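# Move glass flask from heating mantle to cork ring on desk

## Task

Lift the round-bottom flask out of the heating mantle and set it upright in one of the cork rings, which sit on the shelved bench by the window, then place that ring with the flask on the desk (the flask must end standing upright in a cork ring on the desk). The flask must never touch the floor, must not drop more than a few centimetres or be knocked hard (glass breaks), and must not end up fallen or tilted. Release it and move the robot away at the end; it has to stay in place without the robot holding it.

## Robot and tools

Robot: a Hello Robot Stretch 4, a single-arm mobile manipulator about 1.6 m tall. It has an omni-wheel base (rim no more than 0.23 m from the base origin), a lift on a mast, a forward-telescoping arm, a three-joint wrist (yaw, pitch, roll) and a two-finger gripper made of bendy steel strips. Something may occasionally nudge loose objects.

Frames: the base frame sits on the floor under the base centre, with x forward, y left and z up. hand_pose is reported in this frame and marks a point between the open fingertips; with all wrist joints at zero its axes match the base frame. The printed hand position may be slightly wrong. The odometry frame is the base frame as it was at the scene's start.

execute_actions(actions, cameras): actions is a list holding exactly one action, or empty to just read state and images. An action may contain "base", "joints" or both, plus an optional "pace" and "contact_limits"; alternatively it is {"end_of_arm": "enable_torque"} alone. Motions inside one action start together.
- base: exactly one relative command, measured from the base's last reported position. translate_m is metres forward (+) or back, range -2 to 2. strafe_m is metres sideways, left +, range -2 to 2. rotate_rad is a turn in place, counter-clockwise/left +, range -3.2 to 3.2.
- joints: absolute targets by name. lift_m 0 to 1.2 m; arm_m 0 to 0.55 m extension; wrist_yaw_rad -1.134 to 4.276 (0 points forward, + to the left, 3.14 folded back, above 3.4 the arm may block); wrist_pitch_rad -1.117 to 4.259 (0 level, 1.57 pointing straight down); wrist_roll_rad -1.117 to 4.259 (0 keeps fingers level, + turns clockwise viewed from behind); gripper_m -0.038 to 0.141 m fingertip gap (negative squeezes tips together). Targets past the range are clamped and reported; any other bad value or unknown key rejects the whole call. Omitted joints may keep driving to earlier targets.
- pace: "slow", "default", "fast", "max". Base speeds 0.1/0.3/0.4/0.6 m/s and 1/2/3/4 rad/s, reduced when the lift is high (down to 0.3 m/s, 1 rad/s at 1.2 m).
- contact_limits: only {"arm_m": value}, 0 (gentlest) to 0.75, default 0.5.
- cameras: list from head_camera, head_left_camera, head_right_camera, wrist_camera, all; null/omitted means all, [] means none. Images come in the order given by the "pictures" line. An action lasts at most 15 s.

wait(seconds): 0 to 10 s, nothing new commanded; returns state and images. zoom_image(camera, region=[x0,y0,x1,y1] pixels, at most 504x504) magnifies the latest full image from that camera. read_manual(section) only returns licence texts. finished_scene(scene) ends the scene irreversibly and reports success; the goal must hold at that moment. If any call reports a stop, later calls in that same reply are skipped.

Result lines: base_status and joint_status tell how each motion ended: "done"; "off_target" (stopped short, may still push); "contact_stop_at_<key>" (hit something, part goes slack: a slack lift may sink under load, slack wheels may roll); "limit_stop_at_<name>" (built-in limit, e.g. tilt over 6 degrees, or own_body self-collision, likely when the gripper is pitched up below -0.2 and rolled below -0.4 or above 4); "torque_fault" (a wrist/gripper motor went limp, restore with enable_torque). on_its_own lists uncommanded behaviour; "held at" is a target, not a position. lidar_m: 12 distances in 30-degree sectors starting straight ahead and going counter-clockwise (4th left, 7th behind, 10th right); "-" means nothing or closer than 0.25 m; glass and thin legs may be missed. wrist_depth_mm: 7x7 grid of depths, 100 to 2000 mm, glass omitted. base_odometry counts wheel turns (slip counts too); a gap above ~0.1 rad between turned_by_wheels and turned_by_imu signals a collision or slip. base_tilt is in degrees, forward/right positive. motor_effort is percent of maximum, bracket is the peak; a rest value outside its normal range suggests a load or contact.

Gripping: command gripper_m below the object's width; lower squeezes harder and pulls the object toward the wrist. The reading does not prove a grasp; look at gripper effort and images. If fingertips stick on a surface, raise the lift.

Suggested start: send lift_m 0.4 with wrist_yaw_rad 0 to unfold. Turn the base to aim the head cameras.

Avoid: dropping or knocking the flask, letting it reach the floor, pushing hard, turning or driving with more than 1 kg held at arm_m above 0.2 (tipping risk, worse at fast paces), and steady pushes with a high gripper. Shorter robot motion time is better.

Each tool is called after ">>>" as name(argument=value, ...), one argument or row to a line, values as JSON.

## Session

>>> execute_actions(
  actions=[],
)

Scene clock: 0.00 s.
base_odometry: x=+0.000 y=+0.000 heading=+0.000 (m, m, rad; odometry frame)
turned_by_wheels: +0.000 (rad since the last result)
turned_by_imu: +0.000 (rad since the last result)
base_tilt: forward=-0.6 right=+0.1 (deg)
lidar_m: 1.77 1.35 1.24 1.31 1.46 1.38 2.23 1.75 1.03 1.09 1.49 1.75
base_status: not commanded
joint_positions: lift_m=+0.173 arm_m=+0.001 wrist_yaw_rad=+3.096 wrist_pitch_rad=-0.008 wrist_roll_rad=-0.010 gripper_m=+0.057
joint_status: not commanded
motor_effort: lift_m=+19 arm_m=+0 wrist_yaw_rad=-3 wrist_pitch_rad=-7 wrist_roll_rad=+0 gripper_m=-2 wheel_0=+0 wheel_1=+0 wheel_2=+0 (%)
hand_pose: x=-0.1122 y=+0.1005 z=+0.3538 quat_wxyz=(+0.023, +0.004, -0.005, +1.000) (m; base frame)
wrist_depth_mm: - 137 - - - 1366 1229 / - 129 - - 1983 1863 1808 / - 131 197 - - - 1808 / 115 139 - - - - 1808 / 1618 - - - 1756 1863 1756 / 1255 1308 197 1229 195 1118 1118 / 854 854 866 108 820 768 778
pictures: head_camera, head_left_camera, head_right_camera, wrist_camera
Images, in order (width x height): head_camera 420x560, head_left_camera 420x672, head_right_camera 420x672, wrist_camera 616x392.

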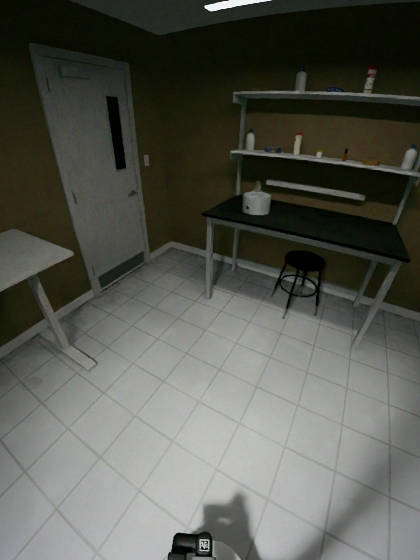

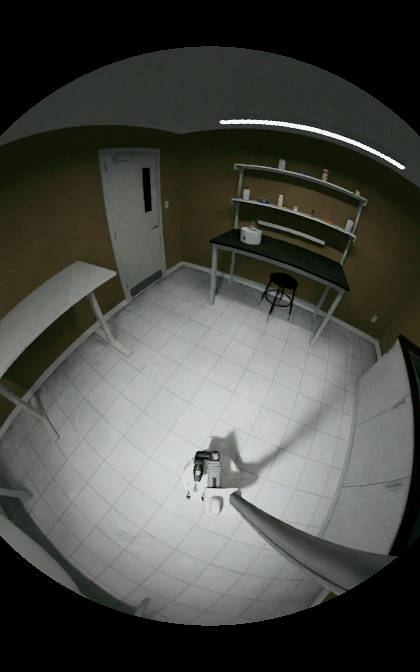

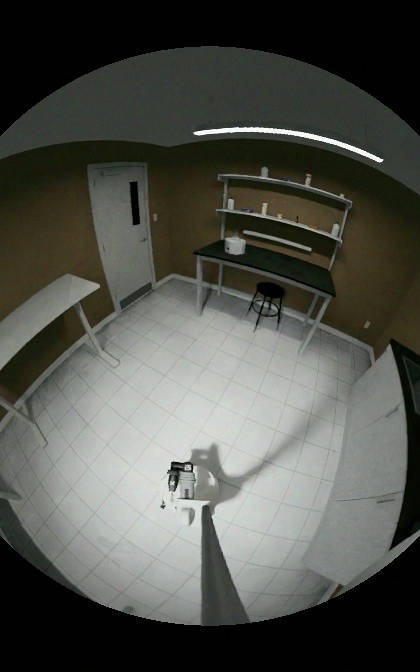

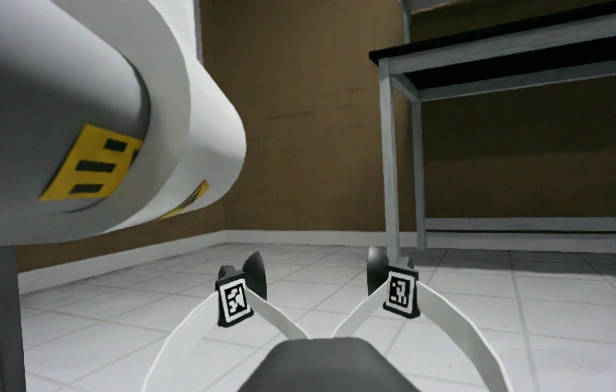

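>>> execute_actions(
  actions=[
    {"base":{"rotate_rad":2.6},"joints":{"lift_m":0.9,"wrist_yaw_rad":0}},
  ],
  cameras=["head_camera","head_left_camera"],
)

Scene clock: 6.17 s.
base_odometry: x=+0.000 y=+0.000 heading=+2.600 (m, m, rad; odometry frame)
turned_by_wheels: +2.600 (rad since the last result)
turned_by_imu: +2.618 (rad since the last result)
base_tilt: forward=-0.6 right=+0.0 (deg)
lidar_m: 1.38 2.25 1.78 1.02 1.10 1.48 1.81 1.77 1.37 1.27 1.31 1.50
base_status: done
joint_positions: lift_m=+0.900 arm_m=+0.001 wrist_yaw_rad=+0.001 wrist_pitch_rad=-0.008 wrist_roll_rad=-0.010 gripper_m=+0.057
joint_status: all done
motor_effort: lift_m=+22(23) arm_m=+0(0) wrist_yaw_rad=-3(8) wrist_pitch_rad=-6(6) wrist_roll_rad=-1(0) gripper_m=-1(1) wheel_0=+2(6) wheel_1=+1(6) wheel_2=+1(7) (%)
hand_pose: x=+0.4605 y=-0.0873 z=+1.0802 quat_wxyz=(+1.000, -0.005, -0.004, +0.000) (m; base frame)
wrist_depth_mm: 1863 1863 1863 1921 1756 1808 - / 1863 1863 1983 1983 1921 1983 - / 1863 1863 1863 1983 1921 - - / 1808 1921 1921 1921 1921 - - / 1921 1863 1229 1229 1229 1205 1336 / 1863 1863 198 1921 195 - - / 1921 1921 1983 108 - 1863 -
pictures: head_camera, head_left_camera
Images, in order (width x height): head_camera 420x560, head_left_camera 420x672.

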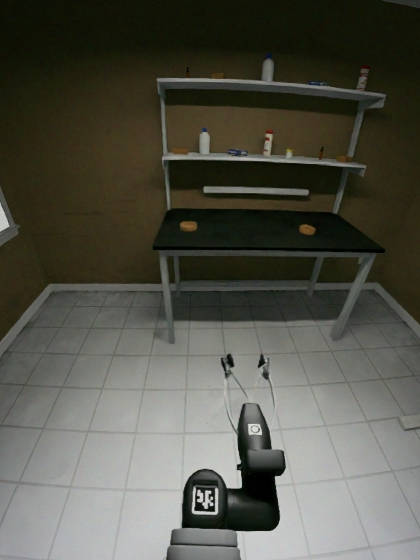

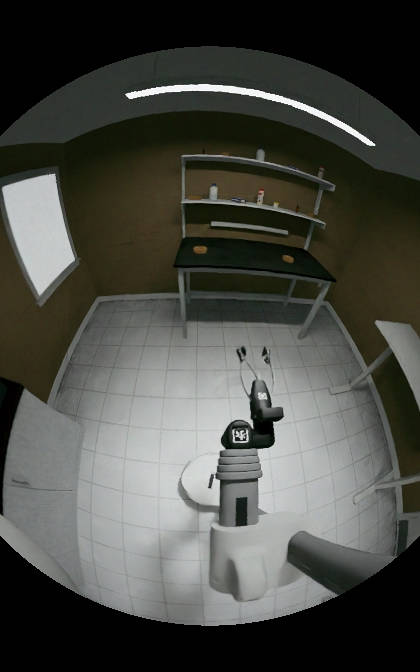

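>>> execute_actions(
  actions=[
    {"base":{"translate_m":0.95},"joints":{"lift_m":1.15,"wrist_pitch_rad":1.57,"gripper_m":0.14}},
  ],
  cameras=[],
)

>>> execute_actions(
  actions=[
    {"base":{"strafe_m":0.22},"joints":{"arm_m":0.45}},
  ],
  cameras=["head_camera","wrist_camera"],
)

Scene clock: 20.80 s.
base_odometry: x=-0.814 y=+0.489 heading=+2.600 (m, m, rad; odometry frame)
turned_by_wheels: +0.000 (rad since the last result)
turned_by_imu: -0.002 (rad since the last result)
base_tilt: forward=-0.6 right=+0.0 (deg)
lidar_m: 0.42 0.44 1.67 1.71 1.30 1.50 3.41 1.90 1.27 1.22 0.67 0.48
base_status: done
joint_positions: lift_m=+1.150 arm_m=+0.001 wrist_yaw_rad=+0.000 wrist_pitch_rad=+1.570 wrist_roll_rad=-0.010 gripper_m=+0.140
joint_status: all done
motor_effort: lift_m=+21(23) arm_m=+0(0) wrist_yaw_rad=-3(3) wrist_pitch_rad=+0(5) wrist_roll_rad=-2(0) gripper_m=+3(3) wheel_0=-1(5) wheel_1=-1(5) wheel_2=+2(9) (%)
hand_pose: x=+0.1723 y=-0.0874 z=+1.0395 quat_wxyz=(+0.707, -0.004, +0.707, +0.004) (m; base frame)
wrist_depth_mm: 621 1255 1229 1229 1205 1229 1205 / 1229 1229 1255 1205 1205 1229 1229 / 1229 1229 1255 1255 1229 1255 1229 / 1255 1255 1255 1229 1229 1229 1255 / 1229 1281 1025 1060 1281 1229 1255 / 1281 1281 1060 1078 1281 1255 1255 / 1281 1281 1336 108 1255 1281 1229
pictures: none
No camera images: the call's "cameras" was empty. Leave "cameras" out to get every camera's image.

Scene clock: 23.20 s.
base_odometry: x=-0.928 y=+0.301 heading=+2.601 (m, m, rad; odometry frame)
turned_by_wheels: +0.000 (rad since the last result)
turned_by_imu: +0.001 (rad since the last result)
base_tilt: forward=-0.6 right=+0.0 (deg)
lidar_m: 0.40 0.44 1.56 1.49 1.13 1.24 3.10 2.88 1.52 1.45 0.67 0.46
base_status: done
joint_positions: lift_m=+1.150 arm_m=+0.449 wrist_yaw_rad=+0.000 wrist_pitch_rad=+1.570 wrist_roll_rad=-0.010 gripper_m=+0.140
joint_status: all done
motor_effort: lift_m=+21(21) arm_m=+8(10) wrist_yaw_rad=-1(3) wrist_pitch_rad=+1(2) wrist_roll_rad=-2(0) gripper_m=+2(1) wheel_0=+2(9) wheel_1=+0(9) wheel_2=+0(1) (%)
hand_pose: x=+0.6198 y=-0.0874 z=+1.0395 quat_wxyz=(+0.707, -0.004, +0.707, +0.004) (m; base frame)
wrist_depth_mm: 342 342 342 338 338 340 338 / 345 342 334 342 343 340 342 / 345 345 315 343 343 343 343 / 1255 349 347 343 347 345 343 / 1255 349 349 351 347 349 347 / 1255 353 353 351 349 351 351 / 1281 355 353 108 353 351 353
pictures: head_camera, wrist_camera
camera_calibration (this result's frames):
wrist_camera: T_world_to_cam=[[-0.0286309, -0.999435, -0.0176311, -0.0412628], [-0.99879, 0.0278978, 0.0405076, 0.626531], [-0.0399929, 0.0187696, -0.999024, 1.29468], [0, 0, 0, 1]] pos_world=[0.676369, -0.0830189, 1.26731]
Images, in order (width x height): head_camera 420x560, wrist_camera 616x392.

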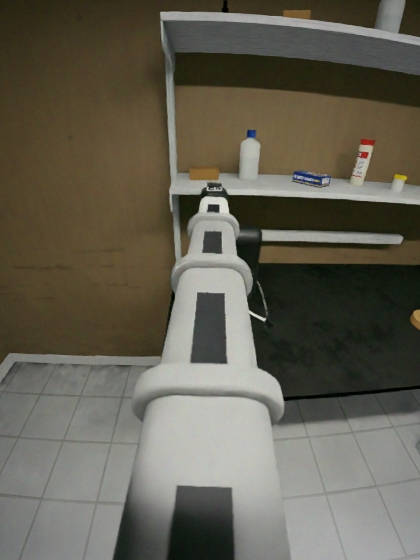

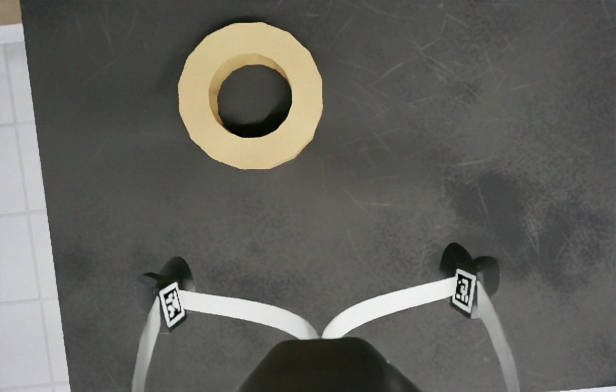

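>>> execute_actions(
  actions=[
    {"base":{"strafe_m":0.056},"joints":{"lift_m":1.1},"pace":"slow"},
  ],
  cameras=[],
)

>>> execute_actions(
  actions=[
    {"base":{"translate_m":0.03},"joints":{"arm_m":0.548},"pace":"slow"},
  ],
  cameras=["wrist_camera"],
)

Scene clock: 32.30 s.
base_odometry: x=-0.957 y=+0.253 heading=+2.601 (m, m, rad; odometry frame)
turned_by_wheels: +0.000 (rad since the last result)
turned_by_imu: +0.001 (rad since the last result)
base_tilt: forward=-0.6 right=+0.0 (deg)
lidar_m: 0.41 1.25 1.49 1.44 1.07 1.13 2.97 2.84 1.61 1.49 0.62 0.45
base_status: done
joint_positions: lift_m=+1.100 arm_m=+0.449 wrist_yaw_rad=+0.000 wrist_pitch_rad=+1.570 wrist_roll_rad=-0.010 gripper_m=+0.140
joint_status: all done
motor_effort: lift_m=+15(20) arm_m=+8(8) wrist_yaw_rad=-3(3) wrist_pitch_rad=-1(1) wrist_roll_rad=-1(2) gripper_m=+2(2) wheel_0=+1(3) wheel_1=+2(5) wheel_2=+0(1) (%)
hand_pose: x=+0.6198 y=-0.0874 z=+0.9900 quat_wxyz=(+0.707, -0.004, +0.707, +0.004) (m; base frame)
wrist_depth_mm: 1042 291 293 262 290 291 290 / 1160 294 296 293 293 291 293 / 1205 297 297 267 296 294 294 / 1182 297 297 297 298 297 294 / 1205 300 300 301 300 298 298 / 1229 298 301 300 301 297 301 / 1255 304 304 108 303 301 303
pictures: none
No camera images: the call's "cameras" was empty. Leave "cameras" out to get every camera's image.

Scene clock: 34.57 s.
base_odometry: x=-0.982 y=+0.268 heading=+2.601 (m, m, rad; odometry frame)
turned_by_wheels: +0.000 (rad since the last result)
turned_by_imu: +0.000 (rad since the last result)
base_tilt: forward=-0.6 right=+0.0 (deg)
lidar_m: 0.37 1.20 1.51 1.42 1.08 1.14 3.19 2.95 1.59 1.51 0.61 0.42
base_status: done
joint_positions: lift_m=+1.100 arm_m=+0.547 wrist_yaw_rad=+0.000 wrist_pitch_rad=+1.570 wrist_roll_rad=-0.010 gripper_m=+0.140
joint_status: all done
motor_effort: lift_m=+15(15) arm_m=+8(9) wrist_yaw_rad=-1(1) wrist_pitch_rad=+2(1) wrist_roll_rad=-1(2) gripper_m=+3(0) wheel_0=+1(4) wheel_1=+2(3) wheel_2=-2(5) (%)
hand_pose: x=+0.7177 y=-0.0874 z=+0.9900 quat_wxyz=(+0.707, -0.004, +0.707, +0.004) (m; base frame)
wrist_depth_mm: 294 293 296 291 291 293 291 / 1098 294 294 294 293 293 293 / 1182 296 296 296 294 296 294 / 1205 298 298 267 296 297 297 / 1205 300 300 300 291 298 297 / 1229 301 301 271 272 301 300 / 1229 304 304 108 303 304 301
pictures: wrist_camera
camera_calibration (this result's frames):
wrist_camera: T_world_to_cam=[[-0.0286308, -0.999435, -0.0176311, -0.0393308], [-0.99879, 0.0278977, 0.0405078, 0.726398], [-0.039993, 0.0187696, -0.999024, 1.24912], [0, 0, 0, 1]] pos_world=[0.774349, -0.0830189, 1.21779]
Images, in order (width x height): wrist_camera 616x392.

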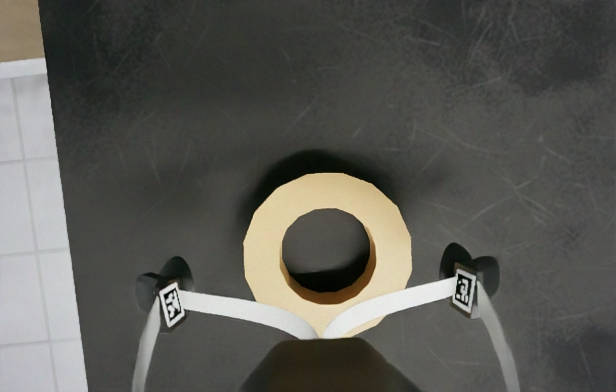

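>>> execute_actions(
  actions=[
    {"base":{"strafe_m":-0.006},"joints":{"lift_m":1.052},"pace":"slow"},
  ],
  cameras=["wrist_camera"],
)

>>> execute_actions(
  actions=[
    {"joints":{"gripper_m":0.08}},
  ],
  cameras=[],
)

>>> execute_actions(
  actions=[
    {"joints":{"lift_m":1.12}},
  ],
  cameras=[],
)

>>> execute_actions(
  actions=[
    {"joints":{"arm_m":0.1},"base":{"translate_m":-0.5}},
  ],
  cameras=["wrist_camera"],
)

>>> execute_actions(
  actions=[
    {"base":{"rotate_rad":-1.57}},
  ],
  cameras=["head_camera","head_left_camera"],
)

Scene clock: 43.23 s.
base_odometry: x=-0.979 y=+0.273 heading=+2.601 (m, m, rad; odometry frame)
turned_by_wheels: +0.000 (rad since the last result)
turned_by_imu: +0.001 (rad since the last result)
base_tilt: forward=-0.6 right=+0.0 (deg)
lidar_m: 0.38 1.21 1.50 1.42 1.10 1.17 3.68 2.93 1.59 1.50 0.62 0.42
base_status: done
joint_positions: lift_m=+1.052 arm_m=+0.547 wrist_yaw_rad=+0.000 wrist_pitch_rad=+1.570 wrist_roll_rad=-0.010 gripper_m=+0.140
joint_status: all done
motor_effort: lift_m=+15(15) arm_m=+8(8) wrist_yaw_rad=-3(1) wrist_pitch_rad=-1(0) wrist_roll_rad=-1(0) gripper_m=+3(3) wheel_0=+1(5) wheel_1=-2(5) wheel_2=+0(4) (%)
hand_pose: x=+0.7177 y=-0.0874 z=+0.9420 quat_wxyz=(+0.707, -0.004, +0.707, +0.004) (m; base frame)
wrist_depth_mm: 246 245 246 245 244 244 243 / 247 246 247 245 246 246 245 / 249 248 247 248 247 247 247 / 251 250 250 220 249 249 249 / 252 252 221 251 221 249 251 / 254 253 223 244 222 251 251 / 256 255 255 108 254 253 253
pictures: wrist_camera
camera_calibration (this result's frames):
wrist_camera: T_world_to_cam=[[-0.0286309, -0.999435, -0.0176311, -0.0401767], [-0.99879, 0.0278978, 0.0405079, 0.728347], [-0.0399931, 0.0187696, -0.999024, 1.20118], [0, 0, 0, 1]] pos_world=[0.774354, -0.0830189, 1.1698]
Images, in order (width x height): wrist_camera 616x392.

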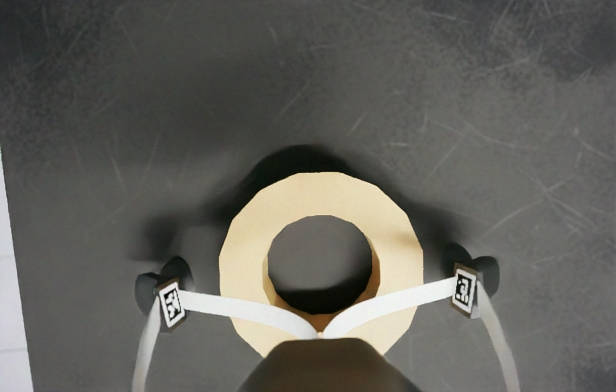

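Scene clock: 44.87 s.
base_odometry: x=-0.979 y=+0.273 heading=+2.601 (m, m, rad; odometry frame)
turned_by_wheels: +0.000 (rad since the last result)
turned_by_imu: +0.000 (rad since the last result)
base_tilt: forward=-0.6 right=+0.1 (deg)
lidar_m: 0.40 1.23 1.52 1.44 1.12 1.13 3.66 2.96 1.58 1.49 0.62 0.42
base_status: not commanded
joint_positions: lift_m=+1.052 arm_m=+0.547 wrist_yaw_rad=+0.000 wrist_pitch_rad=+1.570 wrist_roll_rad=-0.010 gripper_m=+0.080
joint_status: all done
motor_effort: lift_m=+15(15) arm_m=+8(8) wrist_yaw_rad=-1(2) wrist_pitch_rad=+2(2) wrist_roll_rad=+0(2) gripper_m=-23(23) wheel_0=+1(1) wheel_1=-2(2) wheel_2=+0(0) (%)
hand_pose: x=+0.7177 y=-0.0874 z=+0.9420 quat_wxyz=(+0.707, -0.004, +0.707, +0.004) (m; base frame)
wrist_depth_mm: 245 246 244 244 244 243 244 / 247 246 247 245 245 246 245 / 249 248 248 249 248 247 247 / 249 251 249 214 249 248 248 / 253 251 216 251 215 250 250 / 254 252 198 251 216 190 252 / 256 255 254 108 254 254 255
pictures: none
No camera images: the call's "cameras" was empty. Leave "cameras" out to get every camera's image.

Scene clock: 46.10 s.
base_odometry: x=-0.979 y=+0.273 heading=+2.601 (m, m, rad; odometry frame)
turned_by_wheels: +0.000 (rad since the last result)
turned_by_imu: +0.000 (rad since the last result)
base_tilt: forward=-0.6 right=+0.1 (deg)
lidar_m: 0.38 1.22 1.51 1.45 1.10 1.17 3.22 2.94 1.59 1.47 0.63 0.41
base_status: not commanded
joint_positions: lift_m=+1.120 arm_m=+0.547 wrist_yaw_rad=+0.000 wrist_pitch_rad=+1.570 wrist_roll_rad=-0.010 gripper_m=+0.081
joint_status: all done
motor_effort: lift_m=+22(24) arm_m=+8(8) wrist_yaw_rad=-1(3) wrist_pitch_rad=+0(1) wrist_roll_rad=-1(1) gripper_m=-23(23) wheel_0=+1(1) wheel_1=-2(2) wheel_2=+0(0) (%)
hand_pose: x=+0.7177 y=-0.0874 z=+1.0094 quat_wxyz=(+0.707, -0.004, +0.707, +0.004) (m; base frame)
wrist_depth_mm: 798 309 310 310 309 309 309 / 1182 312 312 314 310 310 310 / 1229 315 315 314 312 315 312 / 1182 317 317 214 315 315 315 / 1255 320 216 319 215 319 317 / 1229 322 198 320 216 189 319 / 1229 327 324 108 322 322 324
pictures: none
No camera images: the call's "cameras" was empty. Leave "cameras" out to get every camera's image.

Scene clock: 49.23 s.
base_odometry: x=-0.551 y=+0.016 heading=+2.601 (m, m, rad; odometry frame)
turned_by_wheels: +0.000 (rad since the last result)
turned_by_imu: +0.002 (rad since the last result)
base_tilt: forward=-0.6 right=+0.1 (deg)
lidar_m: 0.87 1.72 1.53 0.88 0.81 1.12 2.29 2.39 1.65 1.48 1.36 0.32
base_status: done
joint_positions: lift_m=+1.120 arm_m=+0.101 wrist_yaw_rad=+0.000 wrist_pitch_rad=+1.570 wrist_roll_rad=-0.010 gripper_m=+0.081
joint_status: all done
motor_effort: lift_m=+22(22) arm_m=-8(9) wrist_yaw_rad=-1(2) wrist_pitch_rad=-2(0) wrist_roll_rad=-2(2) gripper_m=-21(23) wheel_0=-1(4) wheel_1=-1(4) wheel_2=-1(10) (%)
hand_pose: x=+0.2725 y=-0.0874 z=+1.0095 quat_wxyz=(+0.707, -0.004, +0.707, +0.004) (m; base frame)
wrist_depth_mm: 1229 1229 1205 1182 1229 1182 1205 / 1229 1205 1205 1182 1205 1205 1205 / 1229 1182 1205 1229 1182 1205 1182 / 1229 1205 1205 215 1182 1205 1205 / 1205 1205 216 1025 215 1229 1205 / 1255 1229 198 1025 216 189 1255 / 1229 1255 1255 108 1229 1229 1255
pictures: wrist_camera
camera_calibration (this result's frames):
wrist_camera: T_world_to_cam=[[-0.0288611, -0.999428, -0.0176182, -0.0516857], [-0.998765, 0.02812, 0.040955, 0.280452], [-0.0404361, 0.0187785, -0.999006, 1.25085], [0, 0, 0, 1]] pos_world=[0.329193, -0.0830316, 1.23721]
Images, in order (width x height): wrist_camera 616x392.

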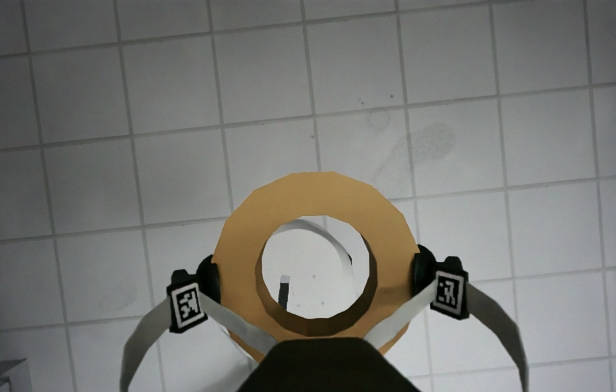

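Scene clock: 51.77 s.
base_odometry: x=-0.551 y=+0.016 heading=+1.031 (m, m, rad; odometry frame)
turned_by_wheels: -1.570 (rad since the last result)
turned_by_imu: -1.579 (rad since the last result)
base_tilt: forward=-0.6 right=+0.0 (deg)
lidar_m: 1.49 1.33 0.97 0.90 1.73 1.51 0.87 0.85 1.14 2.25 2.32 0.33
base_status: done
joint_positions: lift_m=+1.120 arm_m=+0.101 wrist_yaw_rad=+0.000 wrist_pitch_rad=+1.570 wrist_roll_rad=-0.010 gripper_m=+0.081
joint_status: not commanded
motor_effort: lift_m=+22(22) arm_m=-8(8) wrist_yaw_rad=-2(1) wrist_pitch_rad=-1(1) wrist_roll_rad=-1(2) gripper_m=-22(21) wheel_0=+0(4) wheel_1=+0(3) wheel_2=+1(6) (%)
hand_pose: x=+0.2725 y=-0.0874 z=+1.0095 quat_wxyz=(+0.707, -0.004, +0.707, +0.004) (m; base frame)
wrist_depth_mm: 1229 1229 1182 1205 1182 1229 1182 / 1205 1205 1205 1205 1205 1205 1205 / 1229 1205 1182 1205 1229 1205 1205 / 1255 1229 1229 214 1229 1205 1229 / 1229 1205 216 1025 216 1205 1229 / 1255 1255 198 1042 216 190 1229 / 1255 1281 1255 108 1229 1255 1255
pictures: head_camera, head_left_camera
Images, in order (width x height): head_camera 420x560, head_left_camera 420x672.

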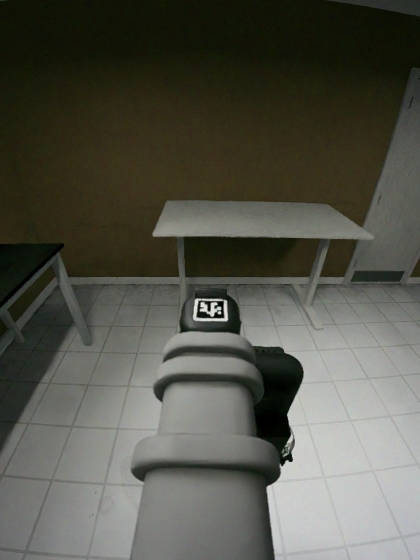

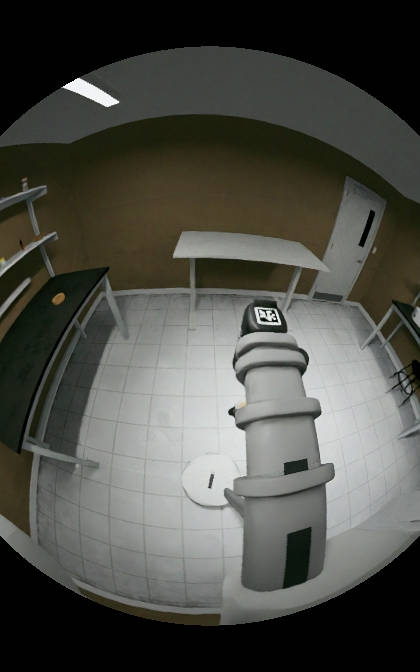

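Go to desk middle.

>>> execute_actions(
  actions=[
    {"base":{"strafe_m":-0.35}},
  ],
  cameras=[],
)

>>> execute_actions(
  actions=[
    {"base":{"translate_m":1.05},"joints":{"arm_m":0.45}},
  ],
  cameras=["wrist_camera"],
)

Scene clock: 60.10 s.
base_odometry: x=-0.250 y=-0.164 heading=+1.031 (m, m, rad; odometry frame)
turned_by_wheels: +0.000 (rad since the last result)
turned_by_imu: +0.001 (rad since the last result)
base_tilt: forward=-0.6 right=+0.0 (deg)
lidar_m: 1.51 1.55 1.32 1.25 2.10 1.46 0.79 0.83 1.10 1.89 1.94 0.29
base_status: done
joint_positions: lift_m=+1.120 arm_m=+0.101 wrist_yaw_rad=+0.000 wrist_pitch_rad=+1.570 wrist_roll_rad=-0.010 gripper_m=+0.081
joint_status: not commanded
motor_effort: lift_m=+22(22) arm_m=-8(8) wrist_yaw_rad=-1(2) wrist_pitch_rad=+1(0) wrist_roll_rad=+0(1) gripper_m=-21(24) wheel_0=+0(8) wheel_1=+2(9) wheel_2=+1(0) (%)
hand_pose: x=+0.2725 y=-0.0874 z=+1.0095 quat_wxyz=(+0.707, -0.004, +0.707, +0.004) (m; base frame)
wrist_depth_mm: 1229 1182 1205 1182 1205 1182 1182 / 1182 1205 1205 1229 1205 1205 1229 / 1205 1229 1205 1229 1182 1182 1182 / 1229 1255 1255 214 1205 1205 1229 / 1229 1229 216 1025 215 1255 1229 / 1255 1229 199 1025 215 190 1229 / 1229 1281 1255 108 1255 1255 1255
pictures: none
No camera images: the call's "cameras" was empty. Leave "cameras" out to get every camera's image.

Scene clock: 65.07 s.
base_odometry: x=+0.289 y=+0.737 heading=+1.031 (m, m, rad; odometry frame)
turned_by_wheels: +0.000 (rad since the last result)
turned_by_imu: -0.002 (rad since the last result)
base_tilt: forward=-0.6 right=+0.0 (deg)
lidar_m: 0.46 0.49 0.68 1.29 1.34 2.62 1.87 1.91 1.93 1.79 0.75 0.53
base_status: done
joint_positions: lift_m=+1.120 arm_m=+0.449 wrist_yaw_rad=+0.000 wrist_pitch_rad=+1.570 wrist_roll_rad=-0.010 gripper_m=+0.081
joint_status: all done
motor_effort: lift_m=+22(22) arm_m=+8(7) wrist_yaw_rad=+1(1) wrist_pitch_rad=+0(0) wrist_roll_rad=-1(2) gripper_m=-25(24) wheel_0=+1(4) wheel_1=+0(6) wheel_2=+0(11) (%)
hand_pose: x=+0.6198 y=-0.0874 z=+1.0095 quat_wxyz=(+0.707, -0.004, +0.707, +0.004) (m; base frame)
wrist_depth_mm: 277 276 276 276 276 276 273 / 277 278 277 277 277 276 276 / 279 281 278 278 278 278 278 / 282 282 281 214 279 281 279 / 283 283 216 285 214 282 282 / 286 285 198 283 215 189 285 / 287 289 286 108 286 286 286
pictures: wrist_camera
camera_calibration (this result's frames):
wrist_camera: T_world_to_cam=[[-0.0287263, -0.999432, -0.0176288, -0.041735], [-0.998784, 0.0279918, 0.0405867, 0.627695], [-0.0400702, 0.0187733, -0.99902, 1.2647], [0, 0, 0, 1]] pos_world=[0.67641, -0.0830243, 1.23725]
Images, in order (width x height): wrist_camera 616x392.

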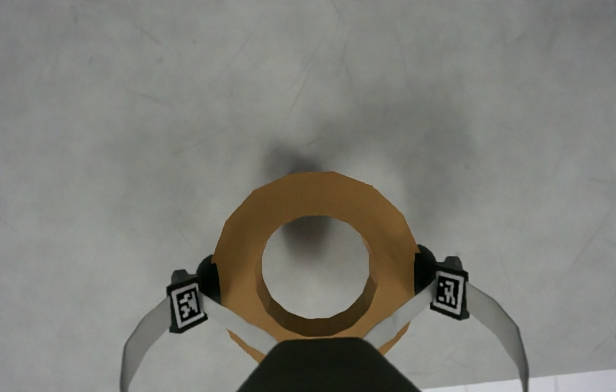

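>>> execute_actions(
  actions=[
    {"joints":{"arm_m":0.52}},
  ],
  cameras=[],
)

>>> execute_actions(
  actions=[
    {"joints":{"lift_m":1.09},"pace":"slow"},
  ],
  cameras=[],
)

>>> execute_actions(
  actions=[
    {"joints":{"gripper_m":0.14}},
  ],
  cameras=[],
)

>>> execute_actions(
  actions=[
    {"joints":{"lift_m":1.18}},
  ],
  cameras=["wrist_camera"],
)

>>> execute_actions(
  actions=[
    {"joints":{"arm_m":0.0},"base":{"translate_m":-0.4}},
  ],
  cameras=[],
)

>>> execute_actions(
  actions=[
    {"joints":{"wrist_pitch_rad":0,"lift_m":1.0},"base":{"rotate_rad":-1.57}},
  ],
  cameras=["head_camera","wrist_camera"],
)

Scene clock: 77.07 s.
base_odometry: x=+0.289 y=+0.737 heading=+1.031 (m, m, rad; odometry frame)
turned_by_wheels: +0.000 (rad since the last result)
turned_by_imu: +0.001 (rad since the last result)
base_tilt: forward=-0.6 right=+0.0 (deg)
lidar_m: 0.46 0.49 0.67 1.27 1.34 2.63 1.85 1.92 1.96 1.82 0.76 0.51
base_status: not commanded
joint_positions: lift_m=+1.120 arm_m=+0.519 wrist_yaw_rad=+0.000 wrist_pitch_rad=+1.570 wrist_roll_rad=-0.010 gripper_m=+0.081
joint_status: all done
motor_effort: lift_m=+22(22) arm_m=+8(8) wrist_yaw_rad=-1(1) wrist_pitch_rad=+1(0) wrist_roll_rad=+0(2) gripper_m=-21(24) wheel_0=+1(1) wheel_1=+0(0) wheel_2=+0(0) (%)
hand_pose: x=+0.6897 y=-0.0874 z=+1.0095 quat_wxyz=(+0.707, -0.004, +0.707, +0.004) (m; base frame)
wrist_depth_mm: 277 276 277 274 276 274 272 / 278 277 276 276 277 274 274 / 278 279 278 278 279 278 277 / 285 281 279 215 281 279 278 / 283 285 216 282 215 281 281 / 286 286 198 283 216 189 283 / 289 287 287 108 286 286 285
pictures: none
No camera images: the call's "cameras" was empty. Leave "cameras" out to get every camera's image.

Scene clock: 78.13 s.
base_odometry: x=+0.289 y=+0.737 heading=+1.031 (m, m, rad; odometry frame)
turned_by_wheels: +0.000 (rad since the last result)
turned_by_imu: +0.000 (rad since the last result)
base_tilt: forward=-0.6 right=+0.1 (deg)
lidar_m: 0.46 0.51 0.66 1.27 1.35 2.60 1.85 1.92 1.98 1.82 0.78 0.57
base_status: not commanded
joint_positions: lift_m=+1.090 arm_m=+0.519 wrist_yaw_rad=+0.000 wrist_pitch_rad=+1.570 wrist_roll_rad=-0.010 gripper_m=+0.081
joint_status: all done
motor_effort: lift_m=+15(21) arm_m=+8(8) wrist_yaw_rad=-3(3) wrist_pitch_rad=+1(0) wrist_roll_rad=+1(1) gripper_m=-24(23) wheel_0=+1(1) wheel_1=+0(0) wheel_2=+0(0) (%)
hand_pose: x=+0.6897 y=-0.0874 z=+0.9800 quat_wxyz=(+0.707, -0.004, +0.707, +0.004) (m; base frame)
wrist_depth_mm: 247 246 247 246 247 245 245 / 248 249 249 249 248 246 247 / 251 250 249 250 249 249 247 / 252 252 251 214 250 250 251 / 254 255 216 253 216 252 252 / 255 255 198 254 216 189 253 / 259 257 256 108 256 256 255
pictures: none
No camera images: the call's "cameras" was empty. Leave "cameras" out to get every camera's image.

Scene clock: 79.77 s.
base_odometry: x=+0.289 y=+0.737 heading=+1.031 (m, m, rad; odometry frame)
turned_by_wheels: +0.000 (rad since the last result)
turned_by_imu: +0.000 (rad since the last result)
base_tilt: forward=-0.6 right=+0.0 (deg)
lidar_m: 0.47 0.49 0.68 1.28 1.31 2.64 1.83 1.91 1.93 1.81 0.74 0.54
base_status: not commanded
joint_positions: lift_m=+1.090 arm_m=+0.519 wrist_yaw_rad=+0.000 wrist_pitch_rad=+1.570 wrist_roll_rad=-0.010 gripper_m=+0.140
joint_status: all done
motor_effort: lift_m=+15(15) arm_m=+8(8) wrist_yaw_rad=-2(2) wrist_pitch_rad=+2(0) wrist_roll_rad=+1(0) gripper_m=+1(24) wheel_0=+1(1) wheel_1=+0(0) wheel_2=+0(0) (%)
hand_pose: x=+0.6897 y=-0.0874 z=+0.9800 quat_wxyz=(+0.707, -0.004, +0.707, +0.004) (m; base frame)
wrist_depth_mm: 248 247 246 247 245 246 246 / 249 250 249 249 246 246 246 / 251 250 251 251 251 248 249 / 253 253 252 222 250 250 251 / 253 254 224 253 227 252 251 / 256 255 225 251 224 253 254 / 258 257 256 108 256 256 255
pictures: none
No camera images: the call's "cameras" was empty. Leave "cameras" out to get every camera's image.

Scene clock: 81.13 s.
base_odometry: x=+0.289 y=+0.737 heading=+1.031 (m, m, rad; odometry frame)
turned_by_wheels: +0.000 (rad since the last result)
turned_by_imu: +0.000 (rad since the last result)
base_tilt: forward=-0.6 right=+0.0 (deg)
lidar_m: 0.47 0.48 0.66 1.29 1.35 2.63 1.86 1.93 1.95 1.83 0.77 0.55
base_status: not commanded
joint_positions: lift_m=+1.180 arm_m=+0.519 wrist_yaw_rad=+0.000 wrist_pitch_rad=+1.570 wrist_roll_rad=-0.010 gripper_m=+0.140
joint_status: all done
motor_effort: lift_m=+22(24) arm_m=+8(8) wrist_yaw_rad=+0(1) wrist_pitch_rad=+0(1) wrist_roll_rad=-1(1) gripper_m=-2(4) wheel_0=+1(1) wheel_1=+0(0) wheel_2=+1(0) (%)
hand_pose: x=+0.6897 y=-0.0874 z=+1.0695 quat_wxyz=(+0.707, -0.004, +0.707, +0.004) (m; base frame)
wrist_depth_mm: 334 334 336 332 334 332 330 / 338 336 336 336 336 334 334 / 342 340 338 336 338 336 336 / 343 342 340 310 342 340 340 / 343 343 343 345 342 340 342 / 345 343 345 315 345 343 342 / 349 351 347 108 347 345 345
pictures: wrist_camera
camera_calibration (this result's frames):
wrist_camera: T_world_to_cam=[[-0.0287189, -0.999432, -0.017627, -0.0386761], [-0.998782, 0.0279833, 0.0406493, 0.695039], [-0.040133, 0.018773, -0.999018, 1.32745], [0, 0, 0, 1]] pos_world=[0.746356, -0.0830238, 1.29721]
Images, in order (width x height): wrist_camera 616x392.

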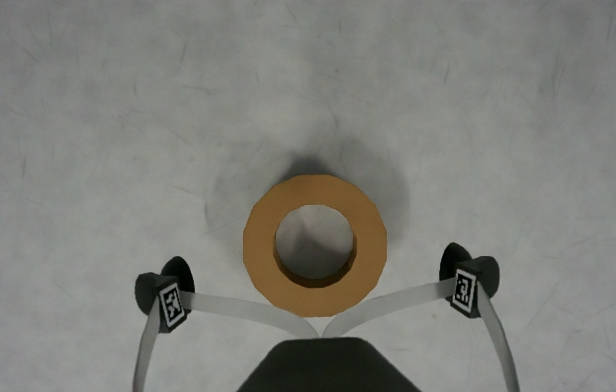

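Scene clock: 83.93 s.
base_odometry: x=+0.084 y=+0.393 heading=+1.031 (m, m, rad; odometry frame)
turned_by_wheels: +0.000 (rad since the last result)
turned_by_imu: +0.002 (rad since the last result)
base_tilt: forward=-0.6 right=+0.1 (deg)
lidar_m: 0.86 0.90 1.33 1.26 1.33 2.17 1.45 1.49 1.95 1.85 1.90 0.95
base_status: done
joint_positions: lift_m=+1.180 arm_m=+0.002 wrist_yaw_rad=+0.000 wrist_pitch_rad=+1.570 wrist_roll_rad=-0.010 gripper_m=+0.140
joint_status: all done
joint sent to its limit — the command would take arm_m past its lower limit, so that joint was sent only as far as its limit.
motor_effort: lift_m=+22(22) arm_m=-8(9) wrist_yaw_rad=-2(4) wrist_pitch_rad=-1(2) wrist_roll_rad=-1(0) gripper_m=+1(3) wheel_0=+0(5) wheel_1=+1(1) wheel_2=-1(12) (%)
hand_pose: x=+0.1735 y=-0.0874 z=+1.0695 quat_wxyz=(+0.707, -0.004, +0.707, +0.004) (m; base frame)
wrist_depth_mm: 1255 1255 1308 1255 1255 1255 1229 / 1281 1281 1281 1281 1281 1255 1255 / 1281 1281 1308 1281 1308 1255 1255 / 1281 1281 1308 1229 1255 1281 1255 / 1281 1281 1078 1060 1281 1281 1281 / 1336 1281 1078 1060 1308 1255 1308 / 1308 1281 1308 108 1255 1308 1281
pictures: none
No camera images: the call's "cameras" was empty. Leave "cameras" out to get every camera's image.

Scene clock: 86.70 s.
base_odometry: x=+0.084 y=+0.393 heading=-0.539 (m, m, rad; odometry frame)
turned_by_wheels: -1.570 (rad since the last result)
turned_by_imu: -1.579 (rad since the last result)
base_tilt: forward=-0.6 right=+0.0 (deg)
lidar_m: 1.82 1.88 0.94 0.86 0.90 1.32 1.28 1.32 2.17 1.42 1.49 1.98
base_status: done
joint_positions: lift_m=+1.000 arm_m=+0.002 wrist_yaw_rad=+0.000 wrist_pitch_rad=+0.003 wrist_roll_rad=-0.010 gripper_m=+0.140
joint_status: all done
motor_effort: lift_m=+15(20) arm_m=-8(8) wrist_yaw_rad=-3(2) wrist_pitch_rad=-8(12) wrist_roll_rad=-2(0) gripper_m=-1(1) wheel_0=+0(2) wheel_1=+2(3) wheel_2=+2(5) (%)
hand_pose: x=+0.4619 y=-0.0874 z=+1.1777 quat_wxyz=(+1.000, -0.005, +0.001, +0.000) (m; base frame)
wrist_depth_mm: - - - - - - - / - - - - - - - / - - - - - - - / - - - - - - - / - - 1808 1863 - - - / - - - - - 1808 - / - - - 108 - - -
pictures: head_camera, wrist_camera
camera_calibration (this result's frames):
wrist_camera: T_world_to_cam=[[0.0175023, -0.999431, -0.0288434, -0.051455], [-0.0443733, 0.028043, -0.998621, 1.2462], [0.998862, 0.018758, -0.0438573, -0.178308], [0, 0, 0, 1]] pos_world=[0.234304, -0.0830282, 1.23518]
Images, in order (width x height): head_camera 420x560, wrist_camera 616x392.

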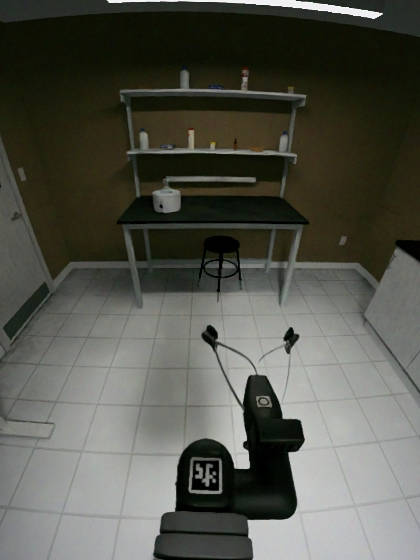

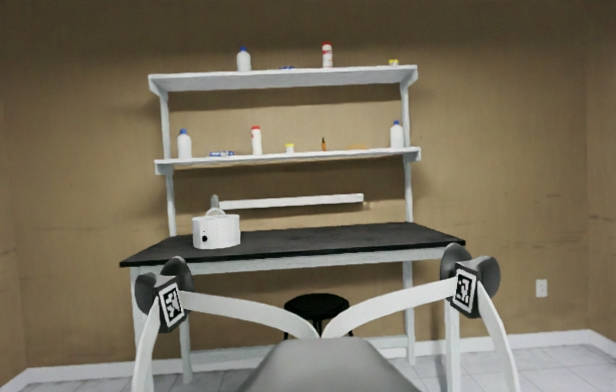

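>>> execute_actions(
  actions=[
    {"base":{"translate_m":1.2}},
  ],
  cameras=[],
)

>>> execute_actions(
  actions=[
    {"base":{"strafe_m":0.49},"joints":{"lift_m":0.95}},
  ],
  cameras=["head_camera","wrist_camera"],
)

Scene clock: 103.37 s.
base_odometry: x=+1.114 y=-0.222 heading=-0.539 (m, m, rad; odometry frame)
turned_by_wheels: +0.000 (rad since the last result)
turned_by_imu: -0.002 (rad since the last result)
base_tilt: forward=-0.6 right=+0.1 (deg)
lidar_m: 0.64 0.67 0.88 1.68 1.03 1.31 3.18 3.01 1.48 1.36 1.04 0.71
base_status: done
joint_positions: lift_m=+1.000 arm_m=+0.002 wrist_yaw_rad=+0.000 wrist_pitch_rad=+0.003 wrist_roll_rad=-0.010 gripper_m=+0.140
joint_status: not commanded
motor_effort: lift_m=+16(16) arm_m=-8(8) wrist_yaw_rad=-1(2) wrist_pitch_rad=-7(7) wrist_roll_rad=-1(0) gripper_m=+1(1) wheel_0=+0(10) wheel_1=+1(7) wheel_2=+2(8) (%)
hand_pose: x=+0.4619 y=-0.0874 z=+1.1776 quat_wxyz=(+1.000, -0.005, +0.001, +0.000) (m; base frame)
wrist_depth_mm: 1182 1205 1205 1229 1229 1255 1255 / 1205 1182 1182 1205 1229 1229 1255 / 1042 1205 1205 1255 1229 1205 1281 / 1205 1229 1229 1205 1281 1255 1281 / 1229 1205 1229 1255 1255 1160 1308 / 640 661 788 904 768 741 820 / 609 676 661 108 621 597 597
pictures: none
No camera images: the call's "cameras" was empty. Leave "cameras" out to get every camera's image.

Scene clock: 106.33 s.
base_odometry: x=+1.365 y=+0.198 heading=-0.538 (m, m, rad; odometry frame)
turned_by_wheels: +0.000 (rad since the last result)
turned_by_imu: +0.002 (rad since the last result)
base_tilt: forward=-0.6 right=+0.1 (deg)
lidar_m: 0.60 0.65 1.31 1.22 0.61 0.64 1.54 2.67 2.00 1.86 0.99 0.64
base_status: done
joint_positions: lift_m=+0.950 arm_m=+0.002 wrist_yaw_rad=+0.000 wrist_pitch_rad=+0.003 wrist_roll_rad=-0.010 gripper_m=+0.140
joint_status: all done
motor_effort: lift_m=+15(16) arm_m=-8(8) wrist_yaw_rad=-2(1) wrist_pitch_rad=-7(6) wrist_roll_rad=-1(1) gripper_m=+0(1) wheel_0=+2(6) wheel_1=-1(7) wheel_2=+1(0) (%)
hand_pose: x=+0.4619 y=-0.0874 z=+1.1277 quat_wxyz=(+1.000, -0.005, +0.001, +0.000) (m; base frame)
wrist_depth_mm: 1160 1182 1160 1205 1205 1205 1255 / 1182 1160 1182 1205 1205 1205 1118 / 1182 1160 1229 1205 1229 1229 1229 / 1205 1205 1229 1205 1205 1229 1229 / 1182 1160 1205 640 1205 1182 1138 / 1205 1205 661 609 634 627 699 / 1205 564 554 108 530 512 508
pictures: head_camera, wrist_camera
camera_calibration (this result's frames):
wrist_camera: T_world_to_cam=[[0.0175075, -0.999431, -0.0288405, -0.0529011], [-0.0442056, 0.028043, -0.998629, 1.19625], [0.998869, 0.0187584, -0.0436895, -0.180691], [0, 0, 0, 1]] pos_world=[0.234294, -0.0830282, 1.18519]
Images, in order (width x height): head_camera 420x560, wrist_camera 616x392.

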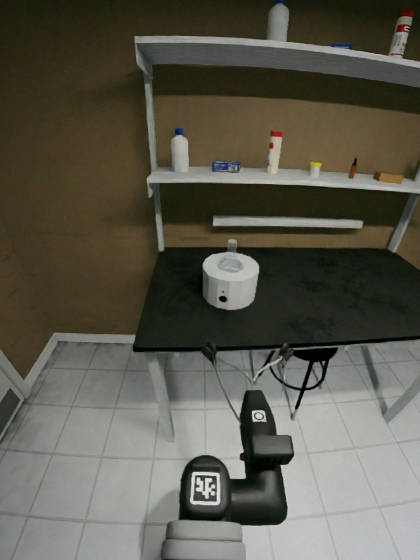

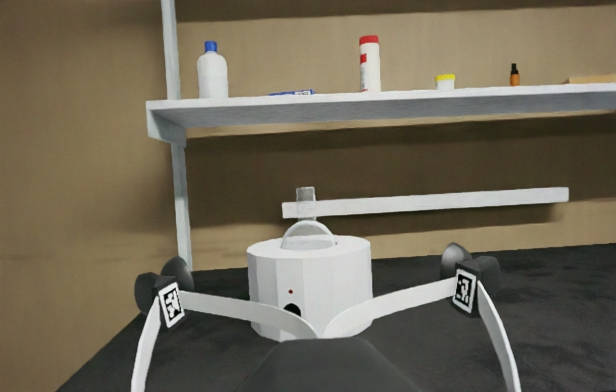

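>>> execute_actions(
  actions=[
    {"base":{"strafe_m":0.017},"joints":{"lift_m":0.962,"arm_m":0.40,"gripper_m":0.09}},
  ],
  cameras=["wrist_camera"],
)

Scene clock: 113.60 s.
base_odometry: x=+1.374 y=+0.213 heading=-0.538 (m, m, rad; odometry frame)
turned_by_wheels: +0.000 (rad since the last result)
turned_by_imu: +0.001 (rad since the last result)
base_tilt: forward=-0.6 right=+0.0 (deg)
lidar_m: 0.60 0.64 1.29 1.19 0.62 0.63 1.50 2.67 2.02 1.88 0.97 0.65
base_status: done
joint_positions: lift_m=+0.962 arm_m=+0.399 wrist_yaw_rad=+0.000 wrist_pitch_rad=+0.002 wrist_roll_rad=-0.010 gripper_m=+0.090
joint_status: all done
motor_effort: lift_m=+22(21) arm_m=+8(8) wrist_yaw_rad=-2(2) wrist_pitch_rad=-7(8) wrist_roll_rad=+1(2) gripper_m=+0(2) wheel_0=+2(4) wheel_1=+0(7) wheel_2=+0(5) (%)
hand_pose: x=+0.8580 y=-0.0874 z=+1.1393 quat_wxyz=(+1.000, -0.005, +0.001, +0.000) (m; base frame)
wrist_depth_mm: 788 559 788 809 597 508 530 / 504 585 615 634 676 715 741 / 788 798 809 820 842 842 842 / 809 809 809 820 831 831 854 / 820 809 831 831 831 842 866 / 820 831 199 399 325 691 723 / 809 554 301 108 272 271 521
pictures: wrist_camera
camera_calibration (this result's frames):
wrist_camera: T_world_to_cam=[[0.017593, -0.999429, -0.0288318, -0.0595646], [-0.0437046, 0.0280401, -0.998651, 1.22493], [0.99889, 0.0188293, -0.0431864, -0.576435], [0, 0, 0, 1]] pos_world=[0.630378, -0.0830238, 1.19667]
Images, in order (width x height): wrist_camera 616x392.

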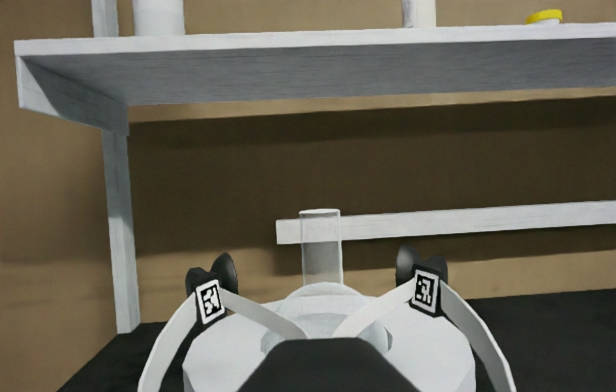

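>>> execute_actions(
  actions=[
    {"joints":{"arm_m":0.50},"pace":"slow"},
  ],
  cameras=["wrist_camera"],
)

>>> execute_actions(
  actions=[
    {"joints":{"gripper_m":0.005}},
  ],
  cameras=["wrist_camera"],
)

>>> execute_actions(
  actions=[
    {"joints":{"lift_m":1.12},"pace":"slow"},
  ],
  cameras=["wrist_camera","head_camera"],
)

Scene clock: 122.97 s.
base_odometry: x=+1.374 y=+0.213 heading=-0.538 (m, m, rad; odometry frame)
turned_by_wheels: +0.000 (rad since the last result)
turned_by_imu: +0.001 (rad since the last result)
base_tilt: forward=-0.6 right=+0.1 (deg)
lidar_m: 0.60 0.62 1.27 1.19 0.62 0.59 1.48 2.68 1.96 1.87 0.98 0.69
base_status: not commanded
joint_positions: lift_m=+0.962 arm_m=+0.499 wrist_yaw_rad=+0.000 wrist_pitch_rad=+0.002 wrist_roll_rad=-0.010 gripper_m=+0.090
joint_status: all done
motor_effort: lift_m=+22(22) arm_m=+8(7) wrist_yaw_rad=+0(3) wrist_pitch_rad=-9(7) wrist_roll_rad=-1(2) gripper_m=+1(0) wheel_0=+2(1) wheel_1=+0(0) wheel_2=+0(0) (%)
hand_pose: x=+0.9579 y=-0.0874 z=+1.1393 quat_wxyz=(+1.000, -0.005, +0.001, +0.000) (m; base frame)
wrist_depth_mm: 366 377 387 402 413 424 439 / 466 574 603 647 723 732 732 / 707 707 715 723 723 741 741 / 707 723 723 732 732 741 750 / 723 723 715 723 647 750 750 / 723 723 198 732 654 691 759 / 723 559 301 108 272 265 521
pictures: wrist_camera
camera_calibration (this result's frames):
wrist_camera: T_world_to_cam=[[0.0175971, -0.999429, -0.0288318, -0.0613261], [-0.0437053, 0.0280398, -0.998651, 1.2293], [0.998889, 0.0188334, -0.0431869, -0.67629], [0, 0, 0, 1]] pos_world=[0.730345, -0.0830236, 1.19667]
Images, in order (width x height): wrist_camera 616x392.

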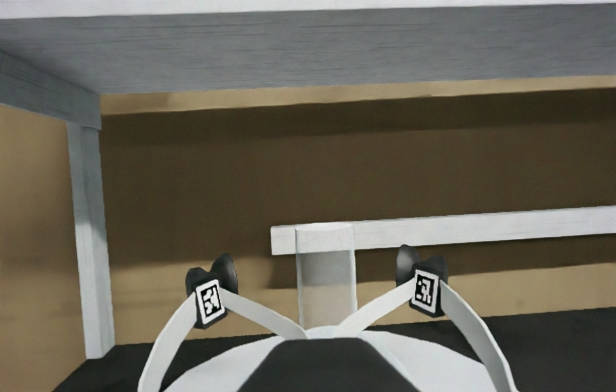

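Scene clock: 124.60 s.
base_odometry: x=+1.374 y=+0.213 heading=-0.538 (m, m, rad; odometry frame)
turned_by_wheels: +0.000 (rad since the last result)
turned_by_imu: +0.000 (rad since the last result)
base_tilt: forward=-0.6 right=+0.0 (deg)
lidar_m: 0.61 0.64 1.29 1.18 0.61 0.58 1.50 2.68 2.00 1.88 1.00 0.65
base_status: not commanded
joint_positions: lift_m=+0.962 arm_m=+0.499 wrist_yaw_rad=-0.001 wrist_pitch_rad=+0.000 wrist_roll_rad=-0.011 gripper_m=+0.005
joint_status: all done
motor_effort: lift_m=+22(22) arm_m=+7(8) wrist_yaw_rad=+1(2) wrist_pitch_rad=+0(7) wrist_roll_rad=+3(2) gripper_m=-16(21) wheel_0=+0(1) wheel_1=+0(0) wheel_2=+0(0) (%)
hand_pose: x=+0.9579 y=-0.0877 z=+1.1401 quat_wxyz=(+1.000, -0.005, +0.000, -0.001) (m; base frame)
wrist_depth_mm: 359 370 382 394 410 418 427 / 473 574 597 627 661 741 741 / 707 707 715 723 732 741 750 / 715 707 723 732 750 732 759 / 707 723 732 634 647 732 759 / 715 723 187 732 185 750 759 / 723 564 290 108 276 257 525
pictures: wrist_camera
camera_calibration (this result's frames):
wrist_camera: T_world_to_cam=[[0.0165128, -0.99947, -0.0280542, -0.0614901], [-0.0410431, 0.0273568, -0.998783, 1.22762], [0.999021, 0.0176442, -0.0405696, -0.679481], [0, 0, 0, 1]] pos_world=[0.730216, -0.0830525, 1.19684]
Images, in order (width x height): wrist_camera 616x392.

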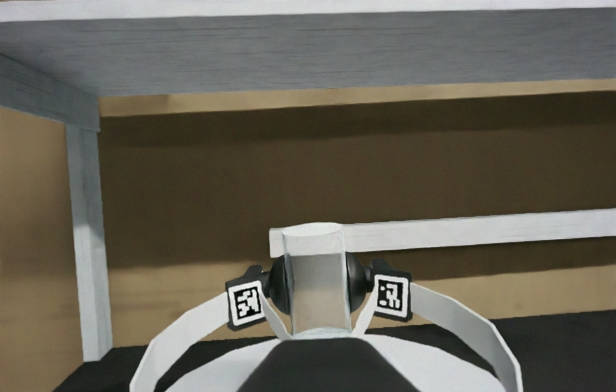

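Scene clock: 126.70 s.
base_odometry: x=+1.374 y=+0.213 heading=-0.538 (m, m, rad; odometry frame)
turned_by_wheels: +0.000 (rad since the last result)
turned_by_imu: +0.000 (rad since the last result)
base_tilt: forward=-0.6 right=+0.0 (deg)
lidar_m: 0.59 0.65 1.29 1.21 0.58 0.61 1.53 2.68 2.01 1.89 0.99 0.66
base_status: not commanded
joint_positions: lift_m=+1.120 arm_m=+0.499 wrist_yaw_rad=-0.001 wrist_pitch_rad=+0.005 wrist_roll_rad=-0.011 gripper_m=+0.005
joint_status: all done
motor_effort: lift_m=+23(24) arm_m=+8(8) wrist_yaw_rad=-1(3) wrist_pitch_rad=-15(14) wrist_roll_rad=+2(3) gripper_m=-18(20) wheel_0=+0(0) wheel_1=+0(0) wheel_2=+0(0) (%)
hand_pose: x=+0.9580 y=-0.0876 z=+1.2965 quat_wxyz=(+1.000, -0.005, +0.002, +0.000) (m; base frame)
wrist_depth_mm: 683 699 707 707 707 732 741 / 699 480 707 715 723 732 741 / 691 480 715 500 723 504 691 / 433 715 723 732 732 741 750 / 707 715 732 732 750 759 759 / 723 723 187 634 187 661 668 / 723 634 741 108 750 759 768
pictures: head_camera, wrist_camera
camera_calibration (this result's frames):
wrist_camera: T_world_to_cam=[[0.0169192, -0.999454, -0.0283648, -0.056929], [-0.0462885, 0.0275555, -0.998548, 1.38855], [0.998785, 0.0182076, -0.045797, -0.666132], [0, 0, 0, 1]] pos_world=[0.73056, -0.0830314, 1.35441]
Images, in order (width x height): head_camera 420x560, wrist_camera 616x392.

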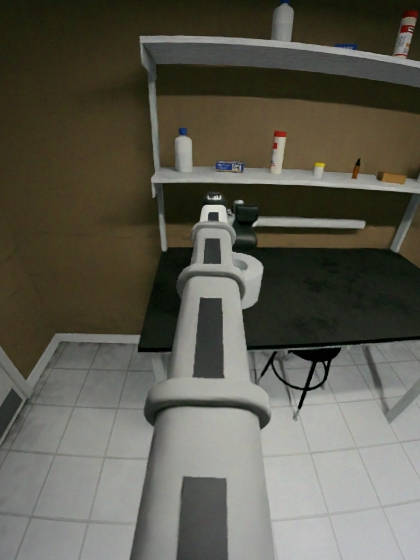

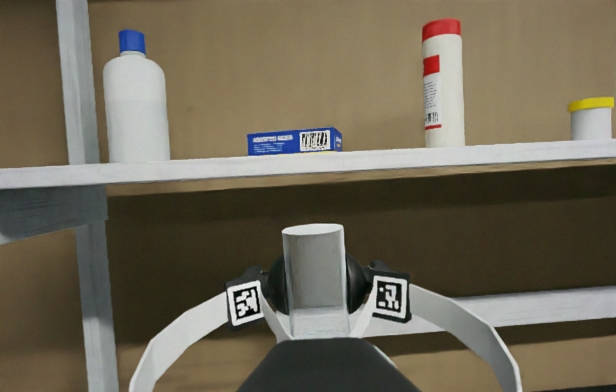

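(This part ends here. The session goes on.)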